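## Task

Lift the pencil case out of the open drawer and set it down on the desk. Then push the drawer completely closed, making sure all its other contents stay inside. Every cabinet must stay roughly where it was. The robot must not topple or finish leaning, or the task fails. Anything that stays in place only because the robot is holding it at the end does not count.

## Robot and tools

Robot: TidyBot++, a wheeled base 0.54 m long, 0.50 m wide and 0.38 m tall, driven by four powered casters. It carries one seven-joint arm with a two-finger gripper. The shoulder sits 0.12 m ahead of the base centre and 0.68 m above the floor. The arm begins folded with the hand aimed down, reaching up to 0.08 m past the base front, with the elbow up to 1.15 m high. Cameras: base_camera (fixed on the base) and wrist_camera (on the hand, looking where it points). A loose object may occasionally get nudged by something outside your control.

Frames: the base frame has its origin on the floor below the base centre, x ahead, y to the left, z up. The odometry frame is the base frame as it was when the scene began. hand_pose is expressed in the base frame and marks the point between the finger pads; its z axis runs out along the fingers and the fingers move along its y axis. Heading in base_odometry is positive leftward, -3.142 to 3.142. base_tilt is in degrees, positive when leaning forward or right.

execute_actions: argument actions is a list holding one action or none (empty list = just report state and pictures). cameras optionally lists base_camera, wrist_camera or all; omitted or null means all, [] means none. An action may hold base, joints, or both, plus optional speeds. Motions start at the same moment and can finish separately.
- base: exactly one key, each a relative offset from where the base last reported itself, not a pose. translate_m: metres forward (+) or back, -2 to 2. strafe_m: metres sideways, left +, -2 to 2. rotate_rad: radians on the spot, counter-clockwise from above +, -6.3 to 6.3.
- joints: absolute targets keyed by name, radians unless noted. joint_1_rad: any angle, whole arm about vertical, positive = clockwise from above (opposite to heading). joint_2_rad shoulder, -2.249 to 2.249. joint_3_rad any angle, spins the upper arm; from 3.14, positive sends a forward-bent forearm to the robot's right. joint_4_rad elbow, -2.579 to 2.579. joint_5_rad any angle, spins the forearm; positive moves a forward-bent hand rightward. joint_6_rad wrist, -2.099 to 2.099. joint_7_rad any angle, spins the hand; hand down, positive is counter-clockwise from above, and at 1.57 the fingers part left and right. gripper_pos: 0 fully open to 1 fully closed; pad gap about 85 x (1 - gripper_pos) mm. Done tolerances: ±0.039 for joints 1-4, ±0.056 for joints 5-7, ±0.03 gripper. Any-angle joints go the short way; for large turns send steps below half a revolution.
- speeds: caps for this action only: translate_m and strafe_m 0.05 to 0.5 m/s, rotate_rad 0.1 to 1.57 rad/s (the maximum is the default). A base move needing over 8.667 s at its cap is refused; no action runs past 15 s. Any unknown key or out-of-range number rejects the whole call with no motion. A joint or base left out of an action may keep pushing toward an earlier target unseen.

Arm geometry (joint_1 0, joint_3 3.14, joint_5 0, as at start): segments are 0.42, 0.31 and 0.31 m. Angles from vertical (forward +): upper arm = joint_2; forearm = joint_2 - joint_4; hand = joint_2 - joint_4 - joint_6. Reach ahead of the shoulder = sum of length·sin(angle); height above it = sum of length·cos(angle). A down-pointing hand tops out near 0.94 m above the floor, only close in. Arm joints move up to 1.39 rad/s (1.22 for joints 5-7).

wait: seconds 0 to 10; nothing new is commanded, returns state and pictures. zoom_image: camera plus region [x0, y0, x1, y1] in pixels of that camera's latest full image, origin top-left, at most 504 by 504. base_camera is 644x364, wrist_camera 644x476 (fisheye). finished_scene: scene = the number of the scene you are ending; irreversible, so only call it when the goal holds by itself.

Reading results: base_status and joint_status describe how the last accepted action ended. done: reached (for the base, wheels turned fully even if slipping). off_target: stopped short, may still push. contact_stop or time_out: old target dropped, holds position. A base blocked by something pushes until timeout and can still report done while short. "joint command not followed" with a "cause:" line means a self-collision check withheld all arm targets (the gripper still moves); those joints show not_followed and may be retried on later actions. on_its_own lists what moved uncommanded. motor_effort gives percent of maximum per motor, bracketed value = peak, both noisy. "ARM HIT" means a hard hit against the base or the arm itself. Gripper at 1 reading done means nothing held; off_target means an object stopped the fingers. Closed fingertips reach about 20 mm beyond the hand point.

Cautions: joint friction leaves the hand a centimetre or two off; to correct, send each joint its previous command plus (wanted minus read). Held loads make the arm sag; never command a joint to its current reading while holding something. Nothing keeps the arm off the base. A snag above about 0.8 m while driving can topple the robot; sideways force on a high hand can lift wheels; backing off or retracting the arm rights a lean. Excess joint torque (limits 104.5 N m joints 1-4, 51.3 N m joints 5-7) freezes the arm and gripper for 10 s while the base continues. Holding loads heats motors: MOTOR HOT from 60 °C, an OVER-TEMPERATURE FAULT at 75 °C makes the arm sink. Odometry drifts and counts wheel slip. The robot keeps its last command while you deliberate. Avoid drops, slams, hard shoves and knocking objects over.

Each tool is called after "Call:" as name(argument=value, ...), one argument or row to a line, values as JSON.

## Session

Call:
execute_actions(
  actions=[
    {"joints":{"joint_6_rad":-0.3,"joint_4_rad":-2.2,"joint_1_rad":0,"joint_5_rad":0,"joint_3_rad":3.14}},
  ],
)

Scene clock: 1.43 s.
base_odometry: x=+0.000 y=+0.000 heading=+0.000 (m, m, rad; odometry frame)
base_tilt: forward=-0.1 right=+0.0 (deg)
base_status: not commanded
joint_positions: joint_1_rad=+0.004 joint_2_rad=-0.342 joint_3_rad=+3.162 joint_4_rad=-2.217 joint_5_rad=-0.023 joint_6_rad=-0.322 joint_7_rad=+1.543 gripper_pos=+0.000
joint_status: all done
motor_effort: joint_1_rad=+1(1) joint_2_rad=-8(8) joint_3_rad=+0(0) joint_4_rad=+20(21) joint_5_rad=+0(1) joint_6_rad=+8(7) joint_7_rad=+0(0) (%)
hand_pose: x=+0.5301 y=-0.0071 z=+0.8013 quat_wxyz=(-0.012, +0.890, -0.032, +0.454) (m; base frame)
pictures: base_camera, wrist_camera
camera_calibration (this result's frames):
wrist_camera: T_world_to_cam=[[-0.0168238, -0.997325, -0.071126, 0.0583026], [-0.585198, 0.067501, -0.808076, 1.01106], [0.810716, 0.0280279, -0.584769, 0.174517], [0, 0, 0, 1]] pos_world=[0.451169, -0.0149923, 0.923213]
Images, in order (width x height): base_camera 644x364, wrist_camera 644x476.

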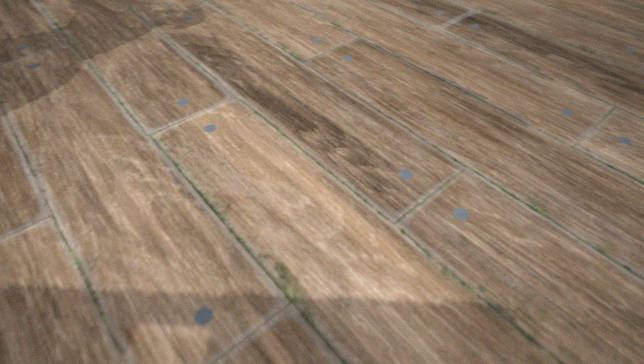

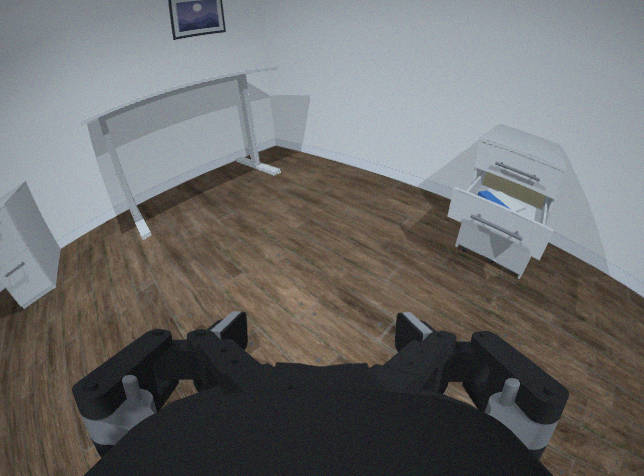

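Call:
execute_actions(
  actions=[
    {"base":{"rotate_rad":-0.83},"joints":{"joint_2_rad":0.2,"joint_4_rad":-1.5,"joint_6_rad":-1.45,"joint_3_rad":3.11,"joint_5_rad":0.03,"joint_7_rad":1.61}},
  ],
  cameras=[],
)

Call:
execute_actions(
  actions=[
    {"base":{"strafe_m":0.34}},
  ],
  cameras=[],
)

Call:
execute_actions(
  actions=[
    {"base":{"translate_m":0.9}},
  ],
)

Scene clock: 6.33 s.
base_odometry: x=+0.000 y=+0.000 heading=-0.829 (m, m, rad; odometry frame)
base_tilt: forward=+0.0 right=+0.0 (deg)
base_status: done
joint_positions: joint_1_rad=+0.004 joint_2_rad=+0.191 joint_3_rad=+3.130 joint_4_rad=-1.524 joint_5_rad=+0.011 joint_6_rad=-1.422 joint_7_rad=+1.568 gripper_pos=+0.000
joint_status: all done
motor_effort: joint_1_rad=+1(1) joint_2_rad=-25(27) joint_3_rad=-1(1) joint_4_rad=+16(22) joint_5_rad=+0(1) joint_6_rad=+1(8) joint_7_rad=+1(2) (%)
hand_pose: x=+0.5112 y=+0.0006 z=+0.7386 quat_wxyz=(+0.004, +1.000, +0.003, +0.002) (m; base frame)
pictures: none
No camera images: the call's "cameras" was empty. Leave "cameras" out to get every camera's image.

Scene clock: 8.33 s.
base_odometry: x=+0.251 y=+0.229 heading=-0.830 (m, m, rad; odometry frame)
base_tilt: forward=+0.0 right=+0.0 (deg)
base_status: done
joint_positions: joint_1_rad=+0.003 joint_2_rad=+0.191 joint_3_rad=+3.122 joint_4_rad=-1.524 joint_5_rad=+0.014 joint_6_rad=-1.422 joint_7_rad=+1.568 gripper_pos=+0.000
joint_status: not commanded
motor_effort: joint_1_rad=+1(2) joint_2_rad=-25(26) joint_3_rad=+0(3) joint_4_rad=+16(17) joint_5_rad=-1(1) joint_6_rad=+0(0) joint_7_rad=+0(0) (%)
hand_pose: x=+0.5111 y=+0.0033 z=+0.7386 quat_wxyz=(+0.005, +1.000, +0.008, +0.002) (m; base frame)
pictures: none
No camera images: the call's "cameras" was empty. Leave "cameras" out to get every camera's image.

Scene clock: 11.50 s.
base_odometry: x=+0.859 y=-0.434 heading=-0.830 (m, m, rad; odometry frame)
base_tilt: forward=+0.0 right=+0.0 (deg)
base_status: done
joint_positions: joint_1_rad=+0.003 joint_2_rad=+0.197 joint_3_rad=+3.122 joint_4_rad=-1.521 joint_5_rad=+0.014 joint_6_rad=-1.425 joint_7_rad=+1.568 gripper_pos=+0.000
joint_status: not commanded
motor_effort: joint_1_rad=+1(0) joint_2_rad=-25(28) joint_3_rad=-1(1) joint_4_rad=+17(17) joint_5_rad=+0(1) joint_6_rad=+0(2) joint_7_rad=+0(0) (%)
hand_pose: x=+0.5117 y=+0.0033 z=+0.7369 quat_wxyz=(+0.005, +1.000, +0.008, -0.001) (m; base frame)
pictures: base_camera, wrist_camera
camera_calibration (this result's frames):
wrist_camera: T_world_to_cam=[[0.0168543, -0.99951, -0.0263651, 0.0135497], [-0.999855, -0.0169159, 0.00211467, 0.562942], [-0.00255962, 0.0263257, -0.99965, 0.873346], [0, 0, 0, 1]] pos_world=[0.564867, 0.0000743776, 0.872208]
Images, in order (width x height): base_camera 644x364, wrist_camera 644x476.

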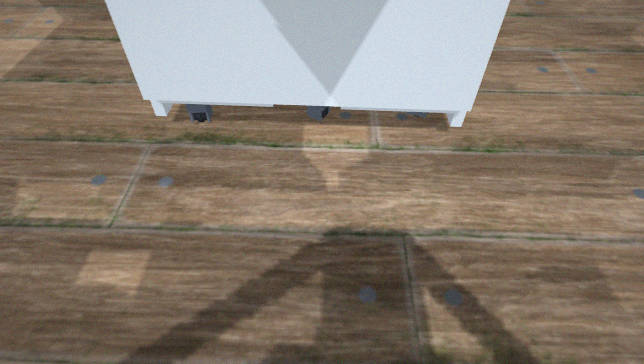

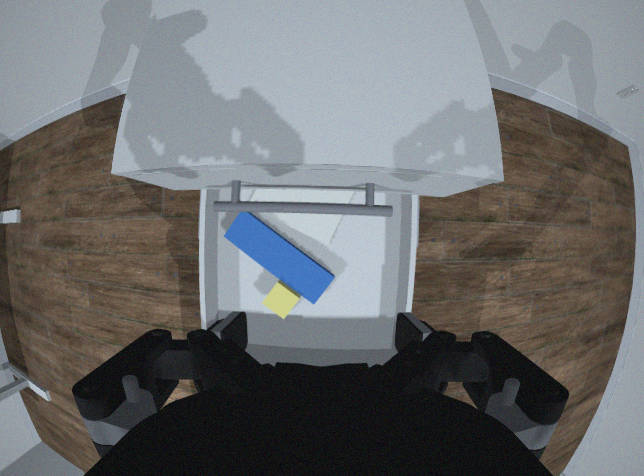

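Call:
execute_actions(
  actions=[
    {"base":{"strafe_m":0.052},"joints":{"joint_7_rad":2.55,"gripper_pos":0.15,"joint_4_rad":-1.75,"joint_6_rad":-1.15}},
  ],
  cameras=[],
)

Call:
execute_actions(
  actions=[
    {"joints":{"joint_2_rad":0.52,"joint_4_rad":-1.935,"joint_6_rad":-0.68}},
  ],
  cameras=["wrist_camera"],
)

Scene clock: 16.20 s.
base_odometry: x=+0.898 y=-0.399 heading=-0.830 (m, m, rad; odometry frame)
base_tilt: forward=+0.0 right=+0.1 (deg)
base_status: done
joint_positions: joint_1_rad=+0.002 joint_2_rad=+0.197 joint_3_rad=+3.118 joint_4_rad=-1.729 joint_5_rad=+0.015 joint_6_rad=-1.179 joint_7_rad=+2.519 gripper_pos=+0.150
joint_status: all done
motor_effort: joint_1_rad=+1(2) joint_2_rad=-25(26) joint_3_rad=-1(4) joint_4_rad=+17(16) joint_5_rad=-1(1) joint_6_rad=+1(0) joint_7_rad=+0(1) (%)
hand_pose: x=+0.5069 y=+0.0054 z=+0.6738 quat_wxyz=(+0.012, +0.883, +0.468, +0.014) (m; base frame)
pictures: none
No camera images: the call's "cameras" was empty. Leave "cameras" out to get every camera's image.

Scene clock: 17.67 s.
base_odometry: x=+0.898 y=-0.399 heading=-0.830 (m, m, rad; odometry frame)
base_tilt: forward=+0.0 right=+0.0 (deg)
base_status: not commanded
joint_positions: joint_1_rad=+0.002 joint_2_rad=+0.432 joint_3_rad=+3.118 joint_4_rad=-1.906 joint_5_rad=+0.016 joint_6_rad=-0.744 joint_7_rad=+2.519 gripper_pos=+0.150
joint_status: joint_2_rad off_target (ended at +0.432, target +0.520); joint_6_rad off_target (ended at -0.744, target -0.680); the others done
motor_effort: joint_1_rad=+0(1) joint_2_rad=-13(32) joint_3_rad=-2(2) joint_4_rad=+11(16) joint_5_rad=-1(2) joint_6_rad=+6(9) joint_7_rad=+1(2) (%)
hand_pose: x=+0.5398 y=+0.0076 z=+0.5351 quat_wxyz=(+0.014, +0.882, +0.470, +0.026) (m; base frame)
pictures: wrist_camera
camera_calibration (this result's frames):
wrist_camera: T_world_to_cam=[[0.830649, -0.556637, 0.0133204, -0.451838], [-0.556022, -0.830518, -0.0328647, 0.376809], [0.0293566, 0.0198926, -0.999371, 0.654238], [0, 0, 0, 1]] pos_world=[0.565627, 0.0484222, 0.672229]
Images, in order (width x height): wrist_camera 644x476.

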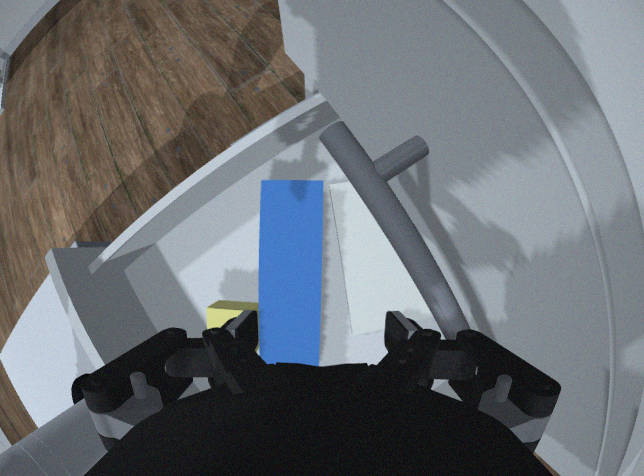

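Knuckle on handle. Back off.

Call:
execute_actions(
  actions=[
    {"base":{"translate_m":-0.03},"speeds":{"translate_m":0.05},"joints":{"joint_2_rad":0.42,"joint_6_rad":-0.8}},
  ],
  cameras=[],
)

Call:
execute_actions(
  actions=[
    {"joints":{"joint_2_rad":0.58,"joint_4_rad":-1.96,"joint_6_rad":-0.59}},
  ],
  cameras=["wrist_camera"],
)

Scene clock: 20.17 s.
base_odometry: x=+0.877 y=-0.377 heading=-0.830 (m, m, rad; odometry frame)
base_tilt: forward=+0.0 right=+0.0 (deg)
base_status: done
joint_positions: joint_1_rad=+0.002 joint_2_rad=+0.432 joint_3_rad=+3.118 joint_4_rad=-1.922 joint_5_rad=+0.016 joint_6_rad=-0.775 joint_7_rad=+2.519 gripper_pos=+0.150
joint_status: all done
motor_effort: joint_1_rad=+1(2) joint_2_rad=-29(30) joint_3_rad=-1(2) joint_4_rad=+11(14) joint_5_rad=+0(1) joint_6_rad=+1(7) joint_7_rad=+1(1) (%)
hand_pose: x=+0.5215 y=+0.0072 z=+0.5311 quat_wxyz=(+0.004, +0.883, +0.470, +0.005) (m; base frame)
pictures: none
No camera images: the call's "cameras" was empty. Leave "cameras" out to get every camera's image.

Scene clock: 21.27 s.
base_odometry: x=+0.877 y=-0.377 heading=-0.830 (m, m, rad; odometry frame)
base_tilt: forward=+0.0 right=+0.1 (deg)
base_status: not commanded
joint_positions: joint_1_rad=+0.002 joint_2_rad=+0.581 joint_3_rad=+3.118 joint_4_rad=-1.936 joint_5_rad=+0.016 joint_6_rad=-0.617 joint_7_rad=+2.519 gripper_pos=+0.150
joint_status: all done
motor_effort: joint_1_rad=+1(1) joint_2_rad=-32(35) joint_3_rad=-2(1) joint_4_rad=+9(12) joint_5_rad=-1(0) joint_6_rad=+0(0) joint_7_rad=+0(0) (%)
hand_pose: x=+0.5360 y=+0.0086 z=+0.4674 quat_wxyz=(+0.000, +0.883, +0.470, +0.004) (m; base frame)
pictures: wrist_camera
camera_calibration (this result's frames):
wrist_camera: T_world_to_cam=[[0.830318, -0.556384, -0.0317665, -0.425938], [-0.556838, -0.830591, -0.00708911, 0.361737], [-0.0224407, 0.023575, -0.99947, 0.614512], [0, 0, 0, 1]] pos_world=[0.568883, 0.0489834, 0.60322]
Images, in order (width x height): wrist_camera 644x476.

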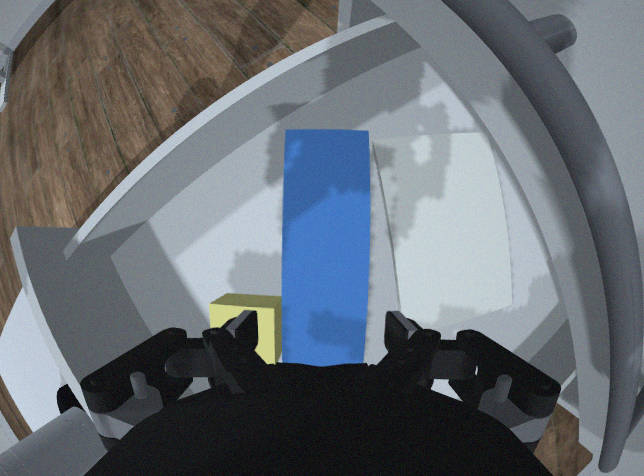

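Call:
execute_actions(
  actions=[
    {"base":{"strafe_m":0.034},"speeds":{"strafe_m":0.05}},
  ],
  cameras=[],
)

Call:
execute_actions(
  actions=[
    {"base":{"translate_m":0.02},"speeds":{"translate_m":0.05}},
  ],
  cameras=["wrist_camera"],
)

Call:
execute_actions(
  actions=[
    {"joints":{"joint_2_rad":0.71,"joint_6_rad":-0.46}},
  ],
  cameras=["wrist_camera"],
)

Scene clock: 24.63 s.
base_odometry: x=+0.902 y=-0.354 heading=-0.830 (m, m, rad; odometry frame)
base_tilt: forward=+0.0 right=+0.0 (deg)
base_status: done
joint_positions: joint_1_rad=+0.002 joint_2_rad=+0.581 joint_3_rad=+3.118 joint_4_rad=-1.936 joint_5_rad=+0.016 joint_6_rad=-0.617 joint_7_rad=+2.519 gripper_pos=+0.150
joint_status: not commanded
motor_effort: joint_1_rad=+1(4) joint_2_rad=-32(32) joint_3_rad=-1(5) joint_4_rad=+10(10) joint_5_rad=+0(1) joint_6_rad=+1(0) joint_7_rad=+0(0) (%)
hand_pose: x=+0.5360 y=+0.0086 z=+0.4674 quat_wxyz=(+0.000, +0.883, +0.470, +0.004) (m; base frame)
pictures: none
No camera images: the call's "cameras" was empty. Leave "cameras" out to get every camera's image.

Scene clock: 25.50 s.
base_odometry: x=+0.916 y=-0.368 heading=-0.829 (m, m, rad; odometry frame)
base_tilt: forward=+0.0 right=+0.0 (deg)
base_status: done
joint_positions: joint_1_rad=+0.002 joint_2_rad=+0.581 joint_3_rad=+3.118 joint_4_rad=-1.938 joint_5_rad=+0.016 joint_6_rad=-0.616 joint_7_rad=+2.519 gripper_pos=+0.150
joint_status: not commanded
motor_effort: joint_1_rad=+0(2) joint_2_rad=-32(34) joint_3_rad=-1(2) joint_4_rad=+9(12) joint_5_rad=+0(0) joint_6_rad=+1(1) joint_7_rad=+0(0) (%)
hand_pose: x=+0.5349 y=+0.0085 z=+0.4671 quat_wxyz=(+0.000, +0.883, +0.470, +0.004) (m; base frame)
pictures: wrist_camera
camera_calibration (this result's frames):
wrist_camera: T_world_to_cam=[[0.830222, -0.556452, -0.0330394, -0.424442], [-0.556915, -0.830546, -0.00617386, 0.36067], [-0.0240053, 0.0235258, -0.999435, 0.614972], [0, 0, 0, 1]] pos_world=[0.568007, 0.0489037, 0.602828]
Images, in order (width x height): wrist_camera 644x476.

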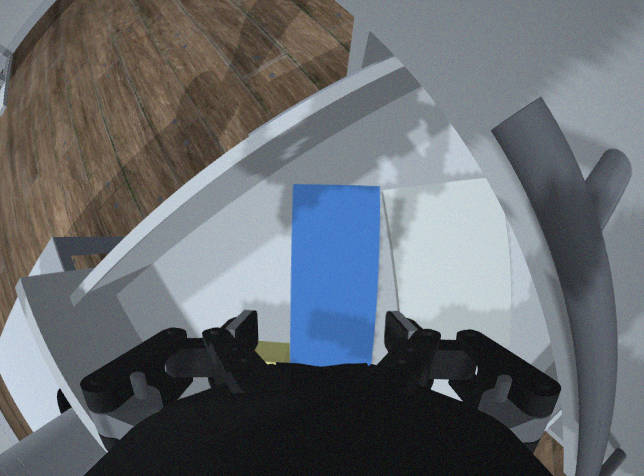

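Scene clock: 26.57 s.
base_odometry: x=+0.916 y=-0.368 heading=-0.830 (m, m, rad; odometry frame)
base_tilt: forward=+0.0 right=+0.0 (deg)
base_status: not commanded
joint_positions: joint_1_rad=+0.002 joint_2_rad=+0.674 joint_3_rad=+3.118 joint_4_rad=-1.938 joint_5_rad=+0.016 joint_6_rad=-0.484 joint_7_rad=+2.519 gripper_pos=+0.150
joint_status: all done
motor_effort: joint_1_rad=+1(2) joint_2_rad=-26(35) joint_3_rad=-1(4) joint_4_rad=+6(10) joint_5_rad=+0(1) joint_6_rad=+0(0) joint_7_rad=+1(0) (%)
hand_pose: x=+0.5542 y=+0.0099 z=+0.4284 quat_wxyz=(+0.007, +0.882, +0.470, +0.022) (m; base frame)
pictures: wrist_camera
camera_calibration (this result's frames):
wrist_camera: T_world_to_cam=[[0.830595, -0.556871, -0.00280524, -0.454215], [-0.556668, -0.830132, -0.0316501, 0.383118], [0.0152963, 0.02785, -0.999495, 0.55492], [0, 0, 0, 1]] pos_world=[0.582049, 0.0496452, 0.565491]
Images, in order (width x height): wrist_camera 644x476.

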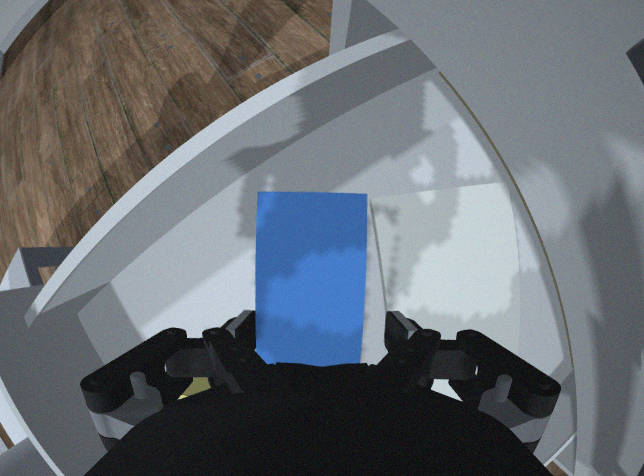

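Call:
execute_actions(
  actions=[
    {"base":{"translate_m":-0.008},"joints":{"gripper_pos":0.05}},
  ],
  cameras=["wrist_camera"],
)

Call:
execute_actions(
  actions=[
    {"joints":{"gripper_pos":1}},
  ],
  cameras=["wrist_camera"],
)

Scene clock: 30.03 s.
base_odometry: x=+0.910 y=-0.363 heading=-0.830 (m, m, rad; odometry frame)
base_tilt: forward=+0.0 right=+0.1 (deg)
base_status: done
joint_positions: joint_1_rad=+0.002 joint_2_rad=+0.676 joint_3_rad=+3.118 joint_4_rad=-1.938 joint_5_rad=+0.016 joint_6_rad=-0.478 joint_7_rad=+2.519 gripper_pos=+0.050
joint_status: all done
motor_effort: joint_1_rad=+0(3) joint_2_rad=-27(31) joint_3_rad=-2(3) joint_4_rad=+6(7) joint_5_rad=+0(0) joint_6_rad=-1(2) joint_7_rad=+1(0) (%)
hand_pose: x=+0.5556 y=+0.0099 z=+0.4279 quat_wxyz=(+0.008, +0.882, +0.470, +0.024) (m; base frame)
pictures: wrist_camera
camera_calibration (this result's frames):
wrist_camera: T_world_to_cam=[[0.830579, -0.556901, 0.000547799, -0.456748], [-0.556561, -0.830106, -0.0341057, 0.384898], [0.0194482, 0.0280226, -0.999418, 0.552014], [0, 0, 0, 1]] pos_world=[0.582849, 0.0496737, 0.56507]
Images, in order (width x height): wrist_camera 644x476.

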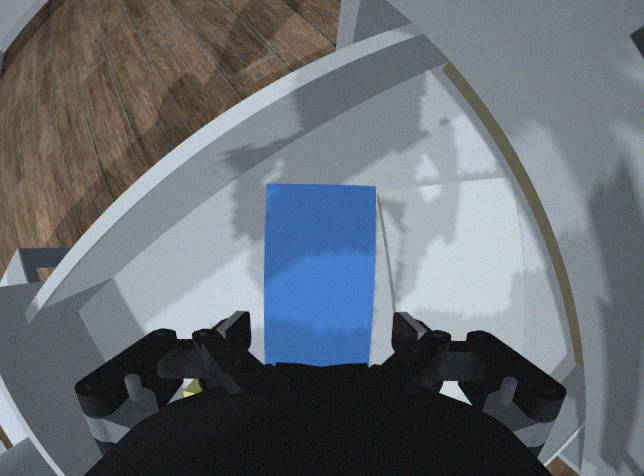

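Scene clock: 31.10 s.
base_odometry: x=+0.910 y=-0.363 heading=-0.830 (m, m, rad; odometry frame)
base_tilt: forward=+0.0 right=+0.0 (deg)
base_status: not commanded
joint_positions: joint_1_rad=+0.002 joint_2_rad=+0.673 joint_3_rad=+3.118 joint_4_rad=-1.938 joint_5_rad=+0.016 joint_6_rad=-0.478 joint_7_rad=+2.519 gripper_pos=+0.371
joint_status: gripper_pos off_target (ended at +0.371, target +1.000)
motor_effort: joint_1_rad=+0(0) joint_2_rad=-26(33) joint_3_rad=-2(3) joint_4_rad=+6(9) joint_5_rad=+0(1) joint_6_rad=+1(4) joint_7_rad=+0(2) (%)
hand_pose: x=+0.5563 y=+0.0099 z=+0.4290 quat_wxyz=(+0.009, +0.882, +0.470, +0.025) (m; base frame)
pictures: wrist_camera
camera_calibration (this result's frames):
wrist_camera: T_world_to_cam=[[0.830574, -0.556901, 0.00276154, -0.45824], [-0.556469, -0.830106, -0.0355874, 0.385884], [0.022111, 0.0280213, -0.999363, 0.551602], [0, 0, 0, 1]] pos_world=[0.583138, 0.0496735, 0.566249]
Images, in order (width x height): wrist_camera 644x476.

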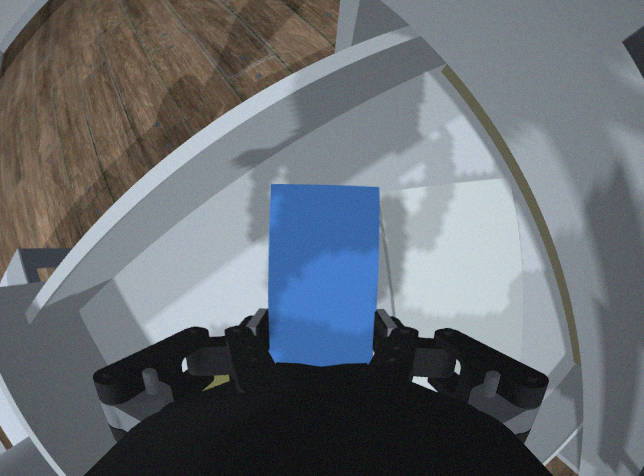

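Call:
execute_actions(
  actions=[
    {"joints":{"joint_2_rad":0.56,"joint_6_rad":-0.66}},
  ],
  cameras=[],
)

Call:
execute_actions(
  actions=[
    {"base":{"translate_m":-0.012},"joints":{"joint_2_rad":0.34,"joint_6_rad":-0.89}},
  ],
  cameras=["wrist_camera"],
)

Scene clock: 33.70 s.
base_odometry: x=+0.910 y=-0.363 heading=-0.830 (m, m, rad; odometry frame)
base_tilt: forward=+0.0 right=+0.0 (deg)
base_status: not commanded
joint_positions: joint_1_rad=+0.002 joint_2_rad=+0.565 joint_3_rad=+3.118 joint_4_rad=-1.940 joint_5_rad=+0.016 joint_6_rad=-0.633 joint_7_rad=+2.519 gripper_pos=+0.371
joint_status: all done
motor_effort: joint_1_rad=+1(0) joint_2_rad=-32(36) joint_3_rad=-1(2) joint_4_rad=+11(10) joint_5_rad=+0(1) joint_6_rad=+0(2) joint_7_rad=+0(0) (%)
hand_pose: x=+0.5321 y=+0.0084 z=+0.4735 quat_wxyz=(+0.000, +0.883, +0.470, +0.003) (m; base frame)
pictures: none
No camera images: the call's "cameras" was empty. Leave "cameras" out to get every camera's image.

Scene clock: 34.93 s.
base_odometry: x=+0.902 y=-0.354 heading=-0.830 (m, m, rad; odometry frame)
base_tilt: forward=+0.0 right=+0.0 (deg)
base_status: done
joint_positions: joint_1_rad=+0.002 joint_2_rad=+0.342 joint_3_rad=+3.118 joint_4_rad=-1.945 joint_5_rad=+0.016 joint_6_rad=-0.862 joint_7_rad=+2.519 gripper_pos=+0.371
joint_status: all done
motor_effort: joint_1_rad=+1(1) joint_2_rad=-27(33) joint_3_rad=-1(3) joint_4_rad=+13(13) joint_5_rad=+0(1) joint_6_rad=+0(1) joint_7_rad=+0(1) (%)
hand_pose: x=+0.4947 y=+0.0061 z=+0.5607 quat_wxyz=(+0.000, +0.883, +0.470, -0.004) (m; base frame)
pictures: wrist_camera
camera_calibration (this result's frames):
wrist_camera: T_world_to_cam=[[0.829766, -0.556708, -0.0395577, -0.3855], [-0.55686, -0.830567, 0.0081021, 0.328792], [-0.0373658, 0.0153052, -0.999184, 0.714116], [0, 0, 0, 1]] pos_world=[0.529649, 0.0475431, 0.695621]
Images, in order (width x height): wrist_camera 644x476.

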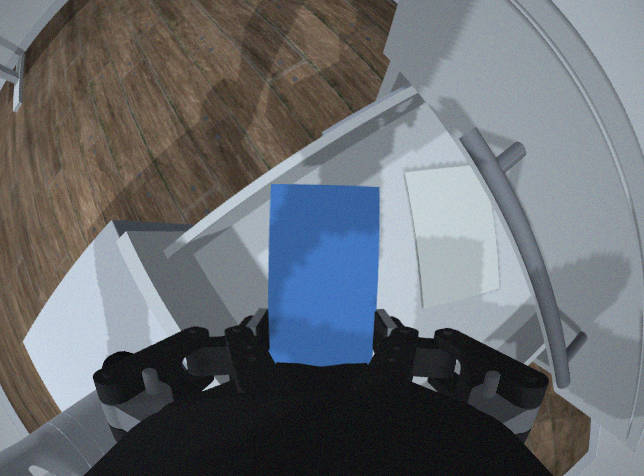

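Call:
execute_actions(
  actions=[
    {"base":{"translate_m":-0.1}},
  ],
  cameras=[],
)

Call:
execute_actions(
  actions=[
    {"base":{"rotate_rad":1.57},"speeds":{"rotate_rad":1.0},"joints":{"joint_2_rad":0.0}},
  ],
  cameras=[],
)

Call:
execute_actions(
  actions=[
    {"base":{"translate_m":1.1},"joints":{"joint_4_rad":-0.5,"joint_6_rad":-2.095,"joint_7_rad":3.17}},
  ],
)

Call:
execute_actions(
  actions=[
    {"base":{"translate_m":0.12}},
  ],
)

Scene clock: 39.07 s.
base_odometry: x=+0.835 y=-0.280 heading=-0.830 (m, m, rad; odometry frame)
base_tilt: forward=+0.0 right=+0.0 (deg)
base_status: done
joint_positions: joint_1_rad=+0.002 joint_2_rad=+0.341 joint_3_rad=+3.118 joint_4_rad=-1.948 joint_5_rad=+0.016 joint_6_rad=-0.863 joint_7_rad=+2.519 gripper_pos=+0.371
joint_status: not commanded
motor_effort: joint_1_rad=+1(2) joint_2_rad=-27(29) joint_3_rad=-1(1) joint_4_rad=+13(15) joint_5_rad=+0(0) joint_6_rad=+0(1) joint_7_rad=+0(0) (%)
hand_pose: x=+0.4930 y=+0.0060 z=+0.5606 quat_wxyz=(+0.000, +0.883, +0.470, -0.005) (m; base frame)
pictures: none
No camera images: the call's "cameras" was empty. Leave "cameras" out to get every camera's image.

Scene clock: 41.57 s.
base_odometry: x=+0.835 y=-0.280 heading=+0.740 (m, m, rad; odometry frame)
base_tilt: forward=+0.0 right=+0.1 (deg)
base_status: done
joint_positions: joint_1_rad=+0.002 joint_2_rad=+0.009 joint_3_rad=+3.117 joint_4_rad=-1.948 joint_5_rad=+0.016 joint_6_rad=-0.863 joint_7_rad=+2.519 gripper_pos=+0.371
joint_status: all done
motor_effort: joint_1_rad=+0(3) joint_2_rad=-19(29) joint_3_rad=-1(4) joint_4_rad=+17(17) joint_5_rad=+0(1) joint_6_rad=+4(4) joint_7_rad=+0(0) (%)
hand_pose: x=+0.5121 y=+0.0062 z=+0.6891 quat_wxyz=(+0.078, +0.871, +0.464, +0.140) (m; base frame)
pictures: none
No camera images: the call's "cameras" was empty. Leave "cameras" out to get every camera's image.

Scene clock: 45.13 s.
base_odometry: x=+1.647 y=+0.463 heading=+0.740 (m, m, rad; odometry frame)
base_tilt: forward=+0.0 right=+0.0 (deg)
base_status: done
joint_positions: joint_1_rad=+0.002 joint_2_rad=+0.006 joint_3_rad=+3.117 joint_4_rad=-0.526 joint_5_rad=+0.016 joint_6_rad=-2.065 joint_7_rad=+3.129 gripper_pos=+0.371
joint_status: all done
motor_effort: joint_1_rad=+1(0) joint_2_rad=-12(23) joint_3_rad=-1(1) joint_4_rad=+11(20) joint_5_rad=+0(0) joint_6_rad=+6(5) joint_7_rad=+0(0) (%)
hand_pose: x=+0.4420 y=+0.0040 z=+1.1070 quat_wxyz=(+0.191, +0.682, +0.680, +0.189) (m; base frame)
pictures: base_camera, wrist_camera
camera_calibration (this result's frames):
wrist_camera: T_world_to_cam=[[0.873849, -0.000716274, 0.486198, -0.925007], [-0.00215469, -0.999995, 0.00239945, 0.0550725], [0.486193, -0.00314436, -0.873846, 0.887995], [0, 0, 0, 1]] pos_world=[0.376698, 0.0572018, 1.22557]
Images, in order (width x height): base_camera 644x364, wrist_camera 644x476.

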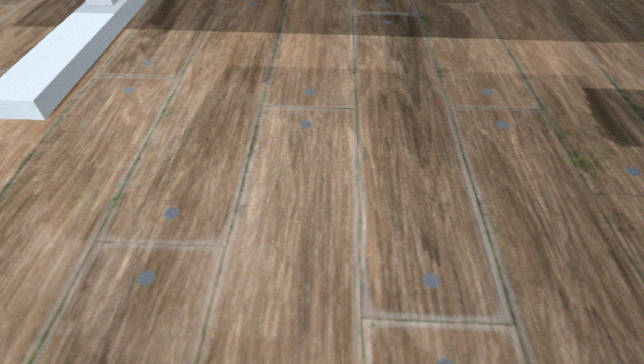

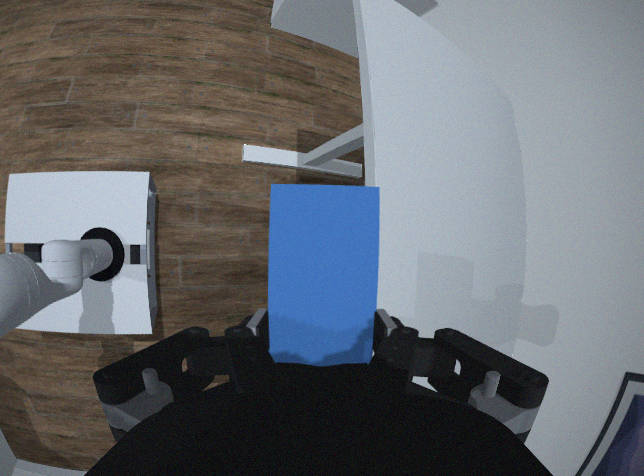

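Scene clock: 46.60 s.
base_odometry: x=+1.735 y=+0.544 heading=+0.741 (m, m, rad; odometry frame)
base_tilt: forward=+0.0 right=+0.0 (deg)
base_status: done
joint_positions: joint_1_rad=+0.002 joint_2_rad=+0.009 joint_3_rad=+3.117 joint_4_rad=-0.524 joint_5_rad=+0.016 joint_6_rad=-2.069 joint_7_rad=+3.129 gripper_pos=+0.371
joint_status: not commanded
motor_effort: joint_1_rad=+1(1) joint_2_rad=-14(18) joint_3_rad=+0(0) joint_4_rad=+12(13) joint_5_rad=+0(0) joint_6_rad=+5(6) joint_7_rad=+0(0) (%)
hand_pose: x=+0.4421 y=+0.0039 z=+1.1065 quat_wxyz=(+0.190, +0.682, +0.681, +0.188) (m; base frame)
pictures: base_camera, wrist_camera
camera_calibration (this result's frames):
wrist_camera: T_world_to_cam=[[0.87549, -0.000754493, 0.483236, -0.922261], [-0.00217465, -0.999995, 0.00237854, 0.0550916], [0.483232, -0.00313326, -0.875487, 0.890588], [0, 0, 0, 1]] pos_world=[0.37719, 0.057186, 1.22524]
Images, in order (width x height): base_camera 644x364, wrist_camera 644x476.

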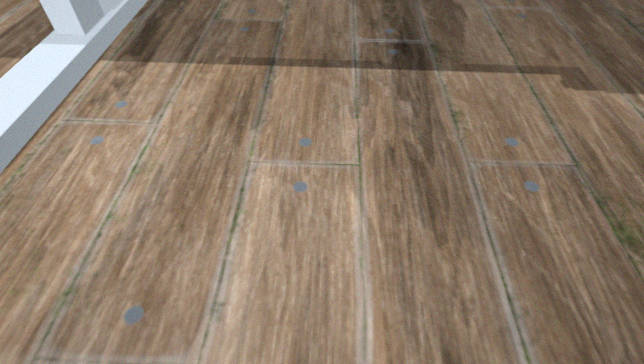

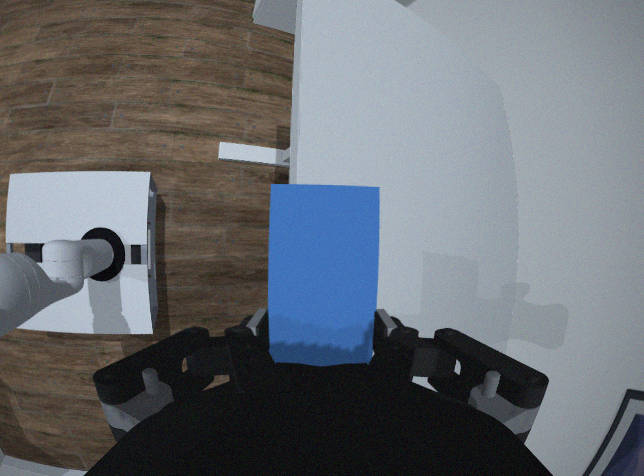

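Call:
execute_actions(
  actions=[
    {"base":{"translate_m":0.24},"joints":{"joint_4_rad":-0.7}},
  ],
  cameras=[],
)

Call:
execute_actions(
  actions=[
    {"joints":{"joint_4_rad":-0.84}},
  ],
  cameras=[],
)

Call:
execute_actions(
  actions=[
    {"joints":{"joint_4_rad":-0.93}},
  ],
  cameras=["wrist_camera"],
)

Scene clock: 50.20 s.
base_odometry: x=+1.912 y=+0.706 heading=+0.742 (m, m, rad; odometry frame)
base_tilt: forward=+0.0 right=+0.0 (deg)
base_status: done
joint_positions: joint_1_rad=+0.002 joint_2_rad=+0.010 joint_3_rad=+3.117 joint_4_rad=-0.681 joint_5_rad=+0.016 joint_6_rad=-2.069 joint_7_rad=+3.129 gripper_pos=+0.371
joint_status: all done
motor_effort: joint_1_rad=+1(1) joint_2_rad=-15(19) joint_3_rad=-1(0) joint_4_rad=+13(16) joint_5_rad=+0(1) joint_6_rad=+4(6) joint_7_rad=+0(0) (%)
hand_pose: x=+0.4391 y=+0.0039 z=+1.0559 quat_wxyz=(+0.136, +0.695, +0.694, +0.132) (m; base frame)
pictures: none
No camera images: the call's "cameras" was empty. Leave "cameras" out to get every camera's image.

Scene clock: 51.23 s.
base_odometry: x=+1.912 y=+0.706 heading=+0.742 (m, m, rad; odometry frame)
base_tilt: forward=+0.0 right=+0.1 (deg)
base_status: not commanded
joint_positions: joint_1_rad=+0.002 joint_2_rad=+0.009 joint_3_rad=+3.117 joint_4_rad=-0.820 joint_5_rad=+0.016 joint_6_rad=-2.069 joint_7_rad=+3.129 gripper_pos=+0.371
joint_status: all done
motor_effort: joint_1_rad=+1(1) joint_2_rad=-15(16) joint_3_rad=-1(1) joint_4_rad=+14(14) joint_5_rad=+0(0) joint_6_rad=+3(4) joint_7_rad=+0(0) (%)
hand_pose: x=+0.4292 y=+0.0037 z=+1.0129 quat_wxyz=(+0.089, +0.702, +0.702, +0.083) (m; base frame)
pictures: none
No camera images: the call's "cameras" was empty. Leave "cameras" out to get every camera's image.

Scene clock: 52.30 s.
base_odometry: x=+1.912 y=+0.706 heading=+0.742 (m, m, rad; odometry frame)
base_tilt: forward=+0.0 right=+0.0 (deg)
base_status: not commanded
joint_positions: joint_1_rad=+0.002 joint_2_rad=-0.003 joint_3_rad=+3.117 joint_4_rad=-0.907 joint_5_rad=+0.016 joint_6_rad=-2.069 joint_7_rad=+3.129 gripper_pos=+0.371
joint_status: all done
motor_effort: joint_1_rad=+1(0) joint_2_rad=-13(16) joint_3_rad=+0(1) joint_4_rad=+11(15) joint_5_rad=+0(1) joint_6_rad=+2(5) joint_7_rad=+0(1) (%)
hand_pose: x=+0.4166 y=+0.0035 z=+0.9902 quat_wxyz=(+0.064, +0.704, +0.705, +0.056) (m; base frame)
pictures: wrist_camera
camera_calibration (this result's frames):
wrist_camera: T_world_to_cam=[[0.991157, 0.00191348, 0.132682, -0.544867], [0.000417365, -0.999936, 0.0113028, 0.0449483], [0.132695, -0.0111475, -0.991094, 1.06164], [0, 0, 0, 1]] pos_world=[0.399154, 0.0578227, 1.12398]
Images, in order (width x height): wrist_camera 644x476.

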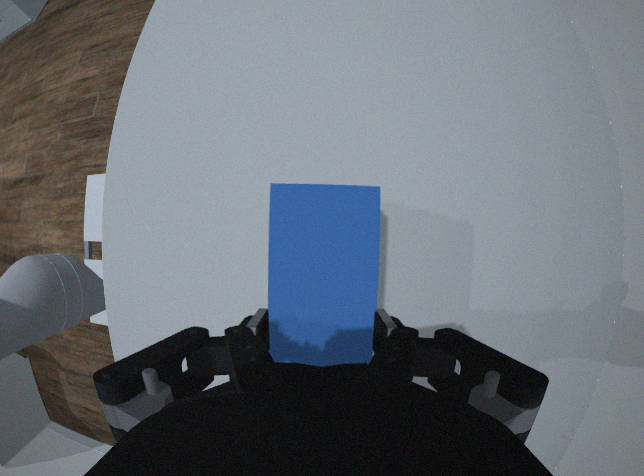

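Call:
execute_actions(
  actions=[
    {"joints":{"gripper_pos":0}},
  ],
  cameras=[],
)

Call:
execute_actions(
  actions=[
    {"joints":{"joint_4_rad":-0.6}},
  ],
  cameras=["wrist_camera"],
)

Call:
execute_actions(
  actions=[
    {"base":{"translate_m":-1.53}},
  ],
  cameras=["wrist_camera"],
)

Call:
execute_actions(
  actions=[
    {"base":{"strafe_m":0.44},"joints":{"joint_4_rad":-1.9,"joint_6_rad":0.9,"gripper_pos":1,"joint_7_rad":1.54}},
  ],
  cameras=[],
)

Call:
execute_actions(
  actions=[
    {"base":{"rotate_rad":-1.57},"joints":{"joint_2_rad":1.0}},
  ],
)

Scene clock: 56.87 s.
base_odometry: x=+1.912 y=+0.706 heading=+0.742 (m, m, rad; odometry frame)
base_tilt: forward=+0.0 right=+0.0 (deg)
base_status: not commanded
joint_positions: joint_1_rad=+0.002 joint_2_rad=-0.003 joint_3_rad=+3.117 joint_4_rad=-0.911 joint_5_rad=+0.016 joint_6_rad=-2.069 joint_7_rad=+3.129 gripper_pos=+0.000
joint_status: all done
motor_effort: joint_1_rad=+1(1) joint_2_rad=-15(16) joint_3_rad=-1(0) joint_4_rad=+14(14) joint_5_rad=+0(1) joint_6_rad=+2(2) joint_7_rad=+0(1) (%)
hand_pose: x=+0.4162 y=+0.0035 z=+0.9890 quat_wxyz=(+0.062, +0.705, +0.705, +0.055) (m; base frame)
pictures: none
No camera images: the call's "cameras" was empty. Leave "cameras" out to get every camera's image.

Scene clock: 58.30 s.
base_odometry: x=+1.912 y=+0.706 heading=+0.742 (m, m, rad; odometry frame)
base_tilt: forward=+0.0 right=+0.0 (deg)
base_status: not commanded
joint_positions: joint_1_rad=+0.002 joint_2_rad=-0.003 joint_3_rad=+3.117 joint_4_rad=-0.622 joint_5_rad=+0.016 joint_6_rad=-2.069 joint_7_rad=+3.129 gripper_pos=+0.000
joint_status: all done
motor_effort: joint_1_rad=+1(1) joint_2_rad=-13(17) joint_3_rad=-1(0) joint_4_rad=+11(15) joint_5_rad=+0(1) joint_6_rad=+4(4) joint_7_rad=+0(0) (%)
hand_pose: x=+0.4361 y=+0.0039 z=+1.0789 quat_wxyz=(+0.161, +0.690, +0.688, +0.158) (m; base frame)
pictures: wrist_camera
camera_calibration (this result's frames):
wrist_camera: T_world_to_cam=[[0.913906, 0.000227913, 0.405926, -0.837108], [-0.00186156, -0.999987, 0.00475258, 0.0524376], [0.405922, -0.00509907, -0.913894, 0.944476], [0, 0, 0, 1]] pos_world=[0.381752, 0.0574437, 1.20271]
Images, in order (width x height): wrist_camera 644x476.

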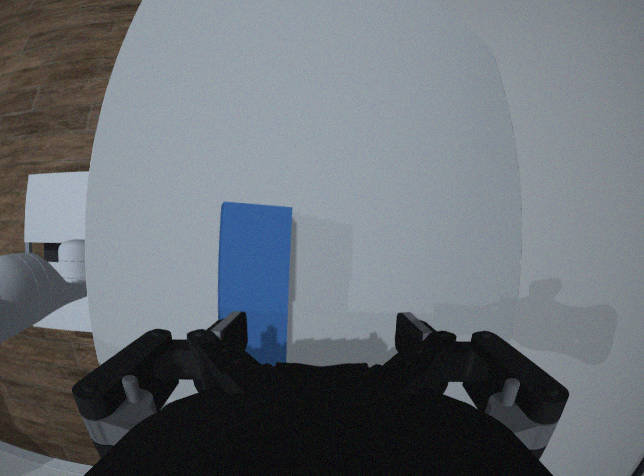

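Scene clock: 62.83 s.
base_odometry: x=+0.786 y=-0.329 heading=+0.743 (m, m, rad; odometry frame)
base_tilt: forward=+0.0 right=+0.0 (deg)
base_status: done
joint_positions: joint_1_rad=+0.002 joint_2_rad=-0.004 joint_3_rad=+3.117 joint_4_rad=-0.621 joint_5_rad=+0.016 joint_6_rad=-2.069 joint_7_rad=+3.129 gripper_pos=+0.000
joint_status: not commanded
motor_effort: joint_1_rad=+1(1) joint_2_rad=-13(17) joint_3_rad=-1(2) joint_4_rad=+12(13) joint_5_rad=-1(1) joint_6_rad=+4(5) joint_7_rad=+0(0) (%)
hand_pose: x=+0.4360 y=+0.0039 z=+1.0792 quat_wxyz=(+0.161, +0.690, +0.688, +0.158) (m; base frame)
pictures: wrist_camera
camera_calibration (this result's frames):
wrist_camera: T_world_to_cam=[[0.91358, 0.000167347, 0.406659, -0.837792], [-0.00195165, -0.999987, 0.00479598, 0.0524001], [0.406655, -0.00517517, -0.913567, 0.944096], [0, 0, 0, 1]] pos_world=[0.381571, 0.0574255, 1.20294]
Images, in order (width x height): wrist_camera 644x476.

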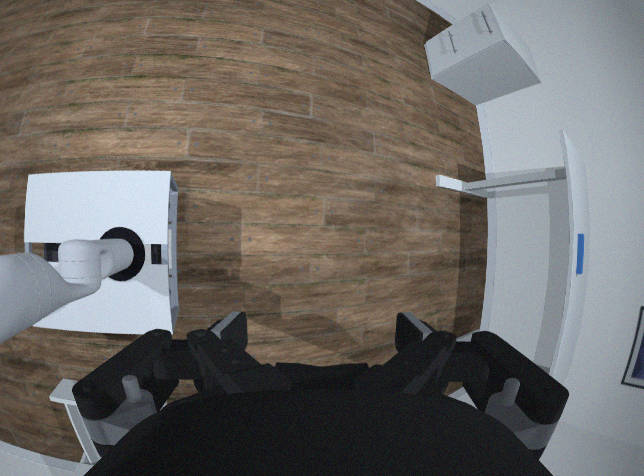

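Scene clock: 66.13 s.
base_odometry: x=+0.488 y=-0.006 heading=+0.743 (m, m, rad; odometry frame)
base_tilt: forward=+0.0 right=+0.0 (deg)
base_status: done
joint_positions: joint_1_rad=+0.002 joint_2_rad=-0.005 joint_3_rad=+3.115 joint_4_rad=-1.876 joint_5_rad=+0.017 joint_6_rad=+0.875 joint_7_rad=+1.579 gripper_pos=+0.999
joint_status: all done
motor_effort: joint_1_rad=+1(3) joint_2_rad=-22(24) joint_3_rad=-1(2) joint_4_rad=+21(23) joint_5_rad=+0(1) joint_6_rad=+8(10) joint_7_rad=+1(0) (%)
hand_pose: x=+0.6781 y=+0.0189 z=+1.1786 quat_wxyz=(-0.005, +0.478, +0.016, +0.878) (m; base frame)
pictures: none
No camera images: the call's "cameras" was empty. Leave "cameras" out to get every camera's image.

Scene clock: 68.63 s.
base_odometry: x=+0.488 y=-0.006 heading=-0.826 (m, m, rad; odometry frame)
base_tilt: forward=+0.0 right=+0.1 (deg)
base_status: done
joint_positions: joint_1_rad=+0.009 joint_2_rad=+0.996 joint_3_rad=+3.117 joint_4_rad=-1.877 joint_5_rad=+0.017 joint_6_rad=+0.875 joint_7_rad=+1.579 gripper_pos=+0.999
joint_status: all done
motor_effort: joint_1_rad=+0(6) joint_2_rad=-43(46) joint_3_rad=-2(5) joint_4_rad=+10(22) joint_5_rad=+0(1) joint_6_rad=+9(10) joint_7_rad=-1(1) (%)
hand_pose: x=+0.8386 y=+0.0126 z=+0.4790 quat_wxyz=(-0.010, +0.841, +0.008, +0.541) (m; base frame)
pictures: base_camera, wrist_camera
camera_calibration (this result's frames):
wrist_camera: T_world_to_cam=[[0.0571301, -0.998114, -0.0224696, -0.025161], [-0.414578, -0.00324349, -0.910008, 0.836396], [0.908219, 0.0613042, -0.413982, -0.42861], [0, 0, 0, 1]] pos_world=[0.73746, 0.00387489, 0.583125]
Images, in order (width x height): base_camera 644x364, wrist_camera 644x476.

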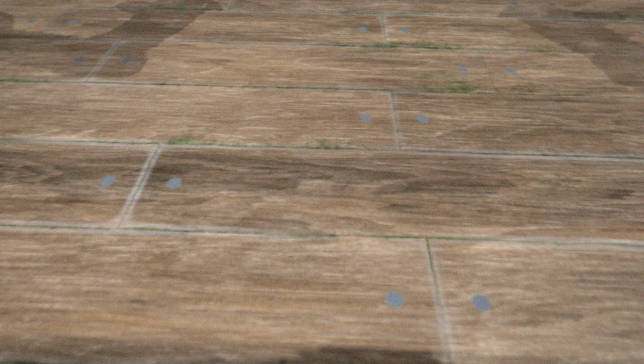

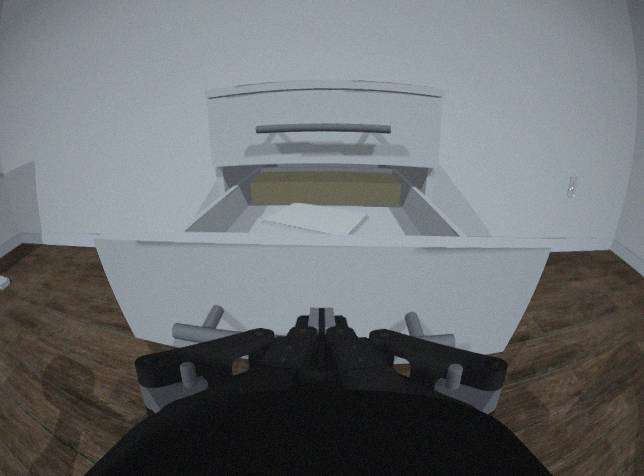

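Call:
execute_actions(
  actions=[
    {"base":{"translate_m":0.365},"speeds":{"translate_m":0.07},"joints":{"joint_4_rad":-1.92}},
  ],
)

Call:
execute_actions(
  actions=[
    {"base":{"translate_m":-0.08}},
  ],
)

Scene clock: 75.63 s.
base_odometry: x=+0.735 y=-0.274 heading=-0.827 (m, m, rad; odometry frame)
base_tilt: forward=+0.0 right=+0.0 (deg)
base_status: done
joint_positions: joint_1_rad=+0.009 joint_2_rad=+0.998 joint_3_rad=+3.117 joint_4_rad=-1.943 joint_5_rad=+0.017 joint_6_rad=+0.875 joint_7_rad=+1.579 gripper_pos=+0.999
joint_status: all done
motor_effort: joint_1_rad=+1(1) joint_2_rad=-42(45) joint_3_rad=-1(3) joint_4_rad=+12(19) joint_5_rad=+0(1) joint_6_rad=+10(12) joint_7_rad=+0(1) (%)
hand_pose: x=+0.8090 y=+0.0129 z=+0.4543 quat_wxyz=(-0.010, +0.859, +0.008, +0.512) (m; base frame)
pictures: base_camera, wrist_camera
camera_calibration (this result's frames):
wrist_camera: T_world_to_cam=[[0.056816, -0.998044, -0.0260693, -0.0217875], [-0.475135, -0.0040648, -0.879903, 0.837014], [0.878076, 0.062379, -0.474437, -0.360109], [0, 0, 0, 1]] pos_world=[0.715137, 0.00412064, 0.565074]
Images, in order (width x height): base_camera 644x364, wrist_camera 644x476.

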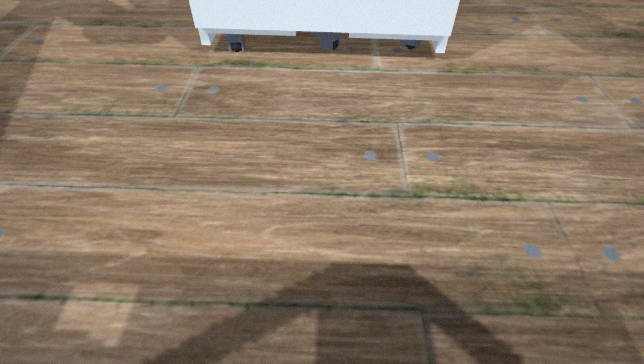

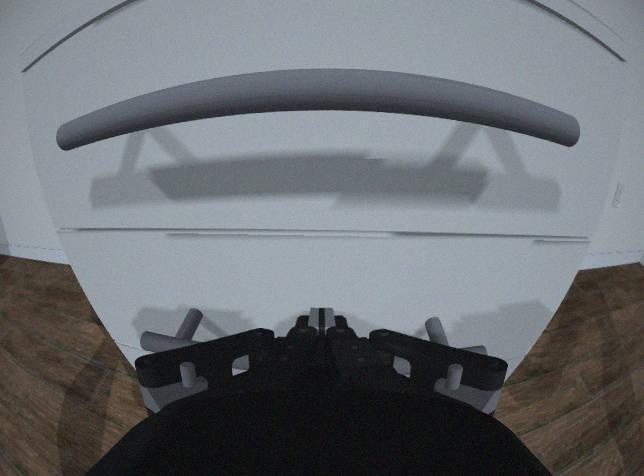

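Scene clock: 76.77 s.
base_odometry: x=+0.681 y=-0.215 heading=-0.827 (m, m, rad; odometry frame)
base_tilt: forward=+0.0 right=+0.0 (deg)
base_status: done
joint_positions: joint_1_rad=+0.009 joint_2_rad=+0.996 joint_3_rad=+3.117 joint_4_rad=-1.922 joint_5_rad=+0.017 joint_6_rad=+0.882 joint_7_rad=+1.579 gripper_pos=+0.999
joint_status: not commanded
motor_effort: joint_1_rad=+1(1) joint_2_rad=-42(45) joint_3_rad=-2(4) joint_4_rad=+9(13) joint_5_rad=+0(1) joint_6_rad=+9(10) joint_7_rad=+0(1) (%)
hand_pose: x=+0.8198 y=+0.0129 z=+0.4651 quat_wxyz=(-0.010, +0.851, +0.008, +0.525) (m; base frame)
pictures: base_camera, wrist_camera
camera_calibration (this result's frames):
wrist_camera: T_world_to_cam=[[0.0571165, -0.998065, -0.0245777, -0.0231275], [-0.448507, -0.00365738, -0.893772, 0.836196], [0.891953, 0.0620724, -0.447848, -0.388241], [0, 0, 0, 1]] pos_world=[0.722653, 0.00407456, 0.572927]
Images, in order (width x height): base_camera 644x364, wrist_camera 644x476.

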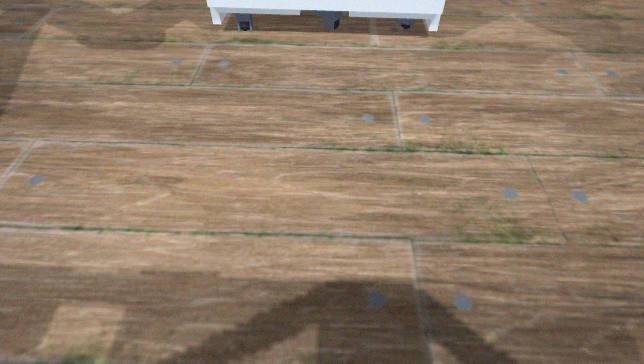

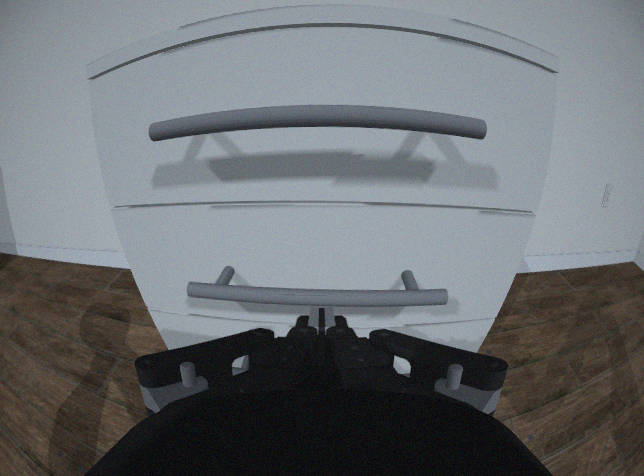

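Call:
finished_scene(
  scene=2,
)

The scene is finished: the task was done.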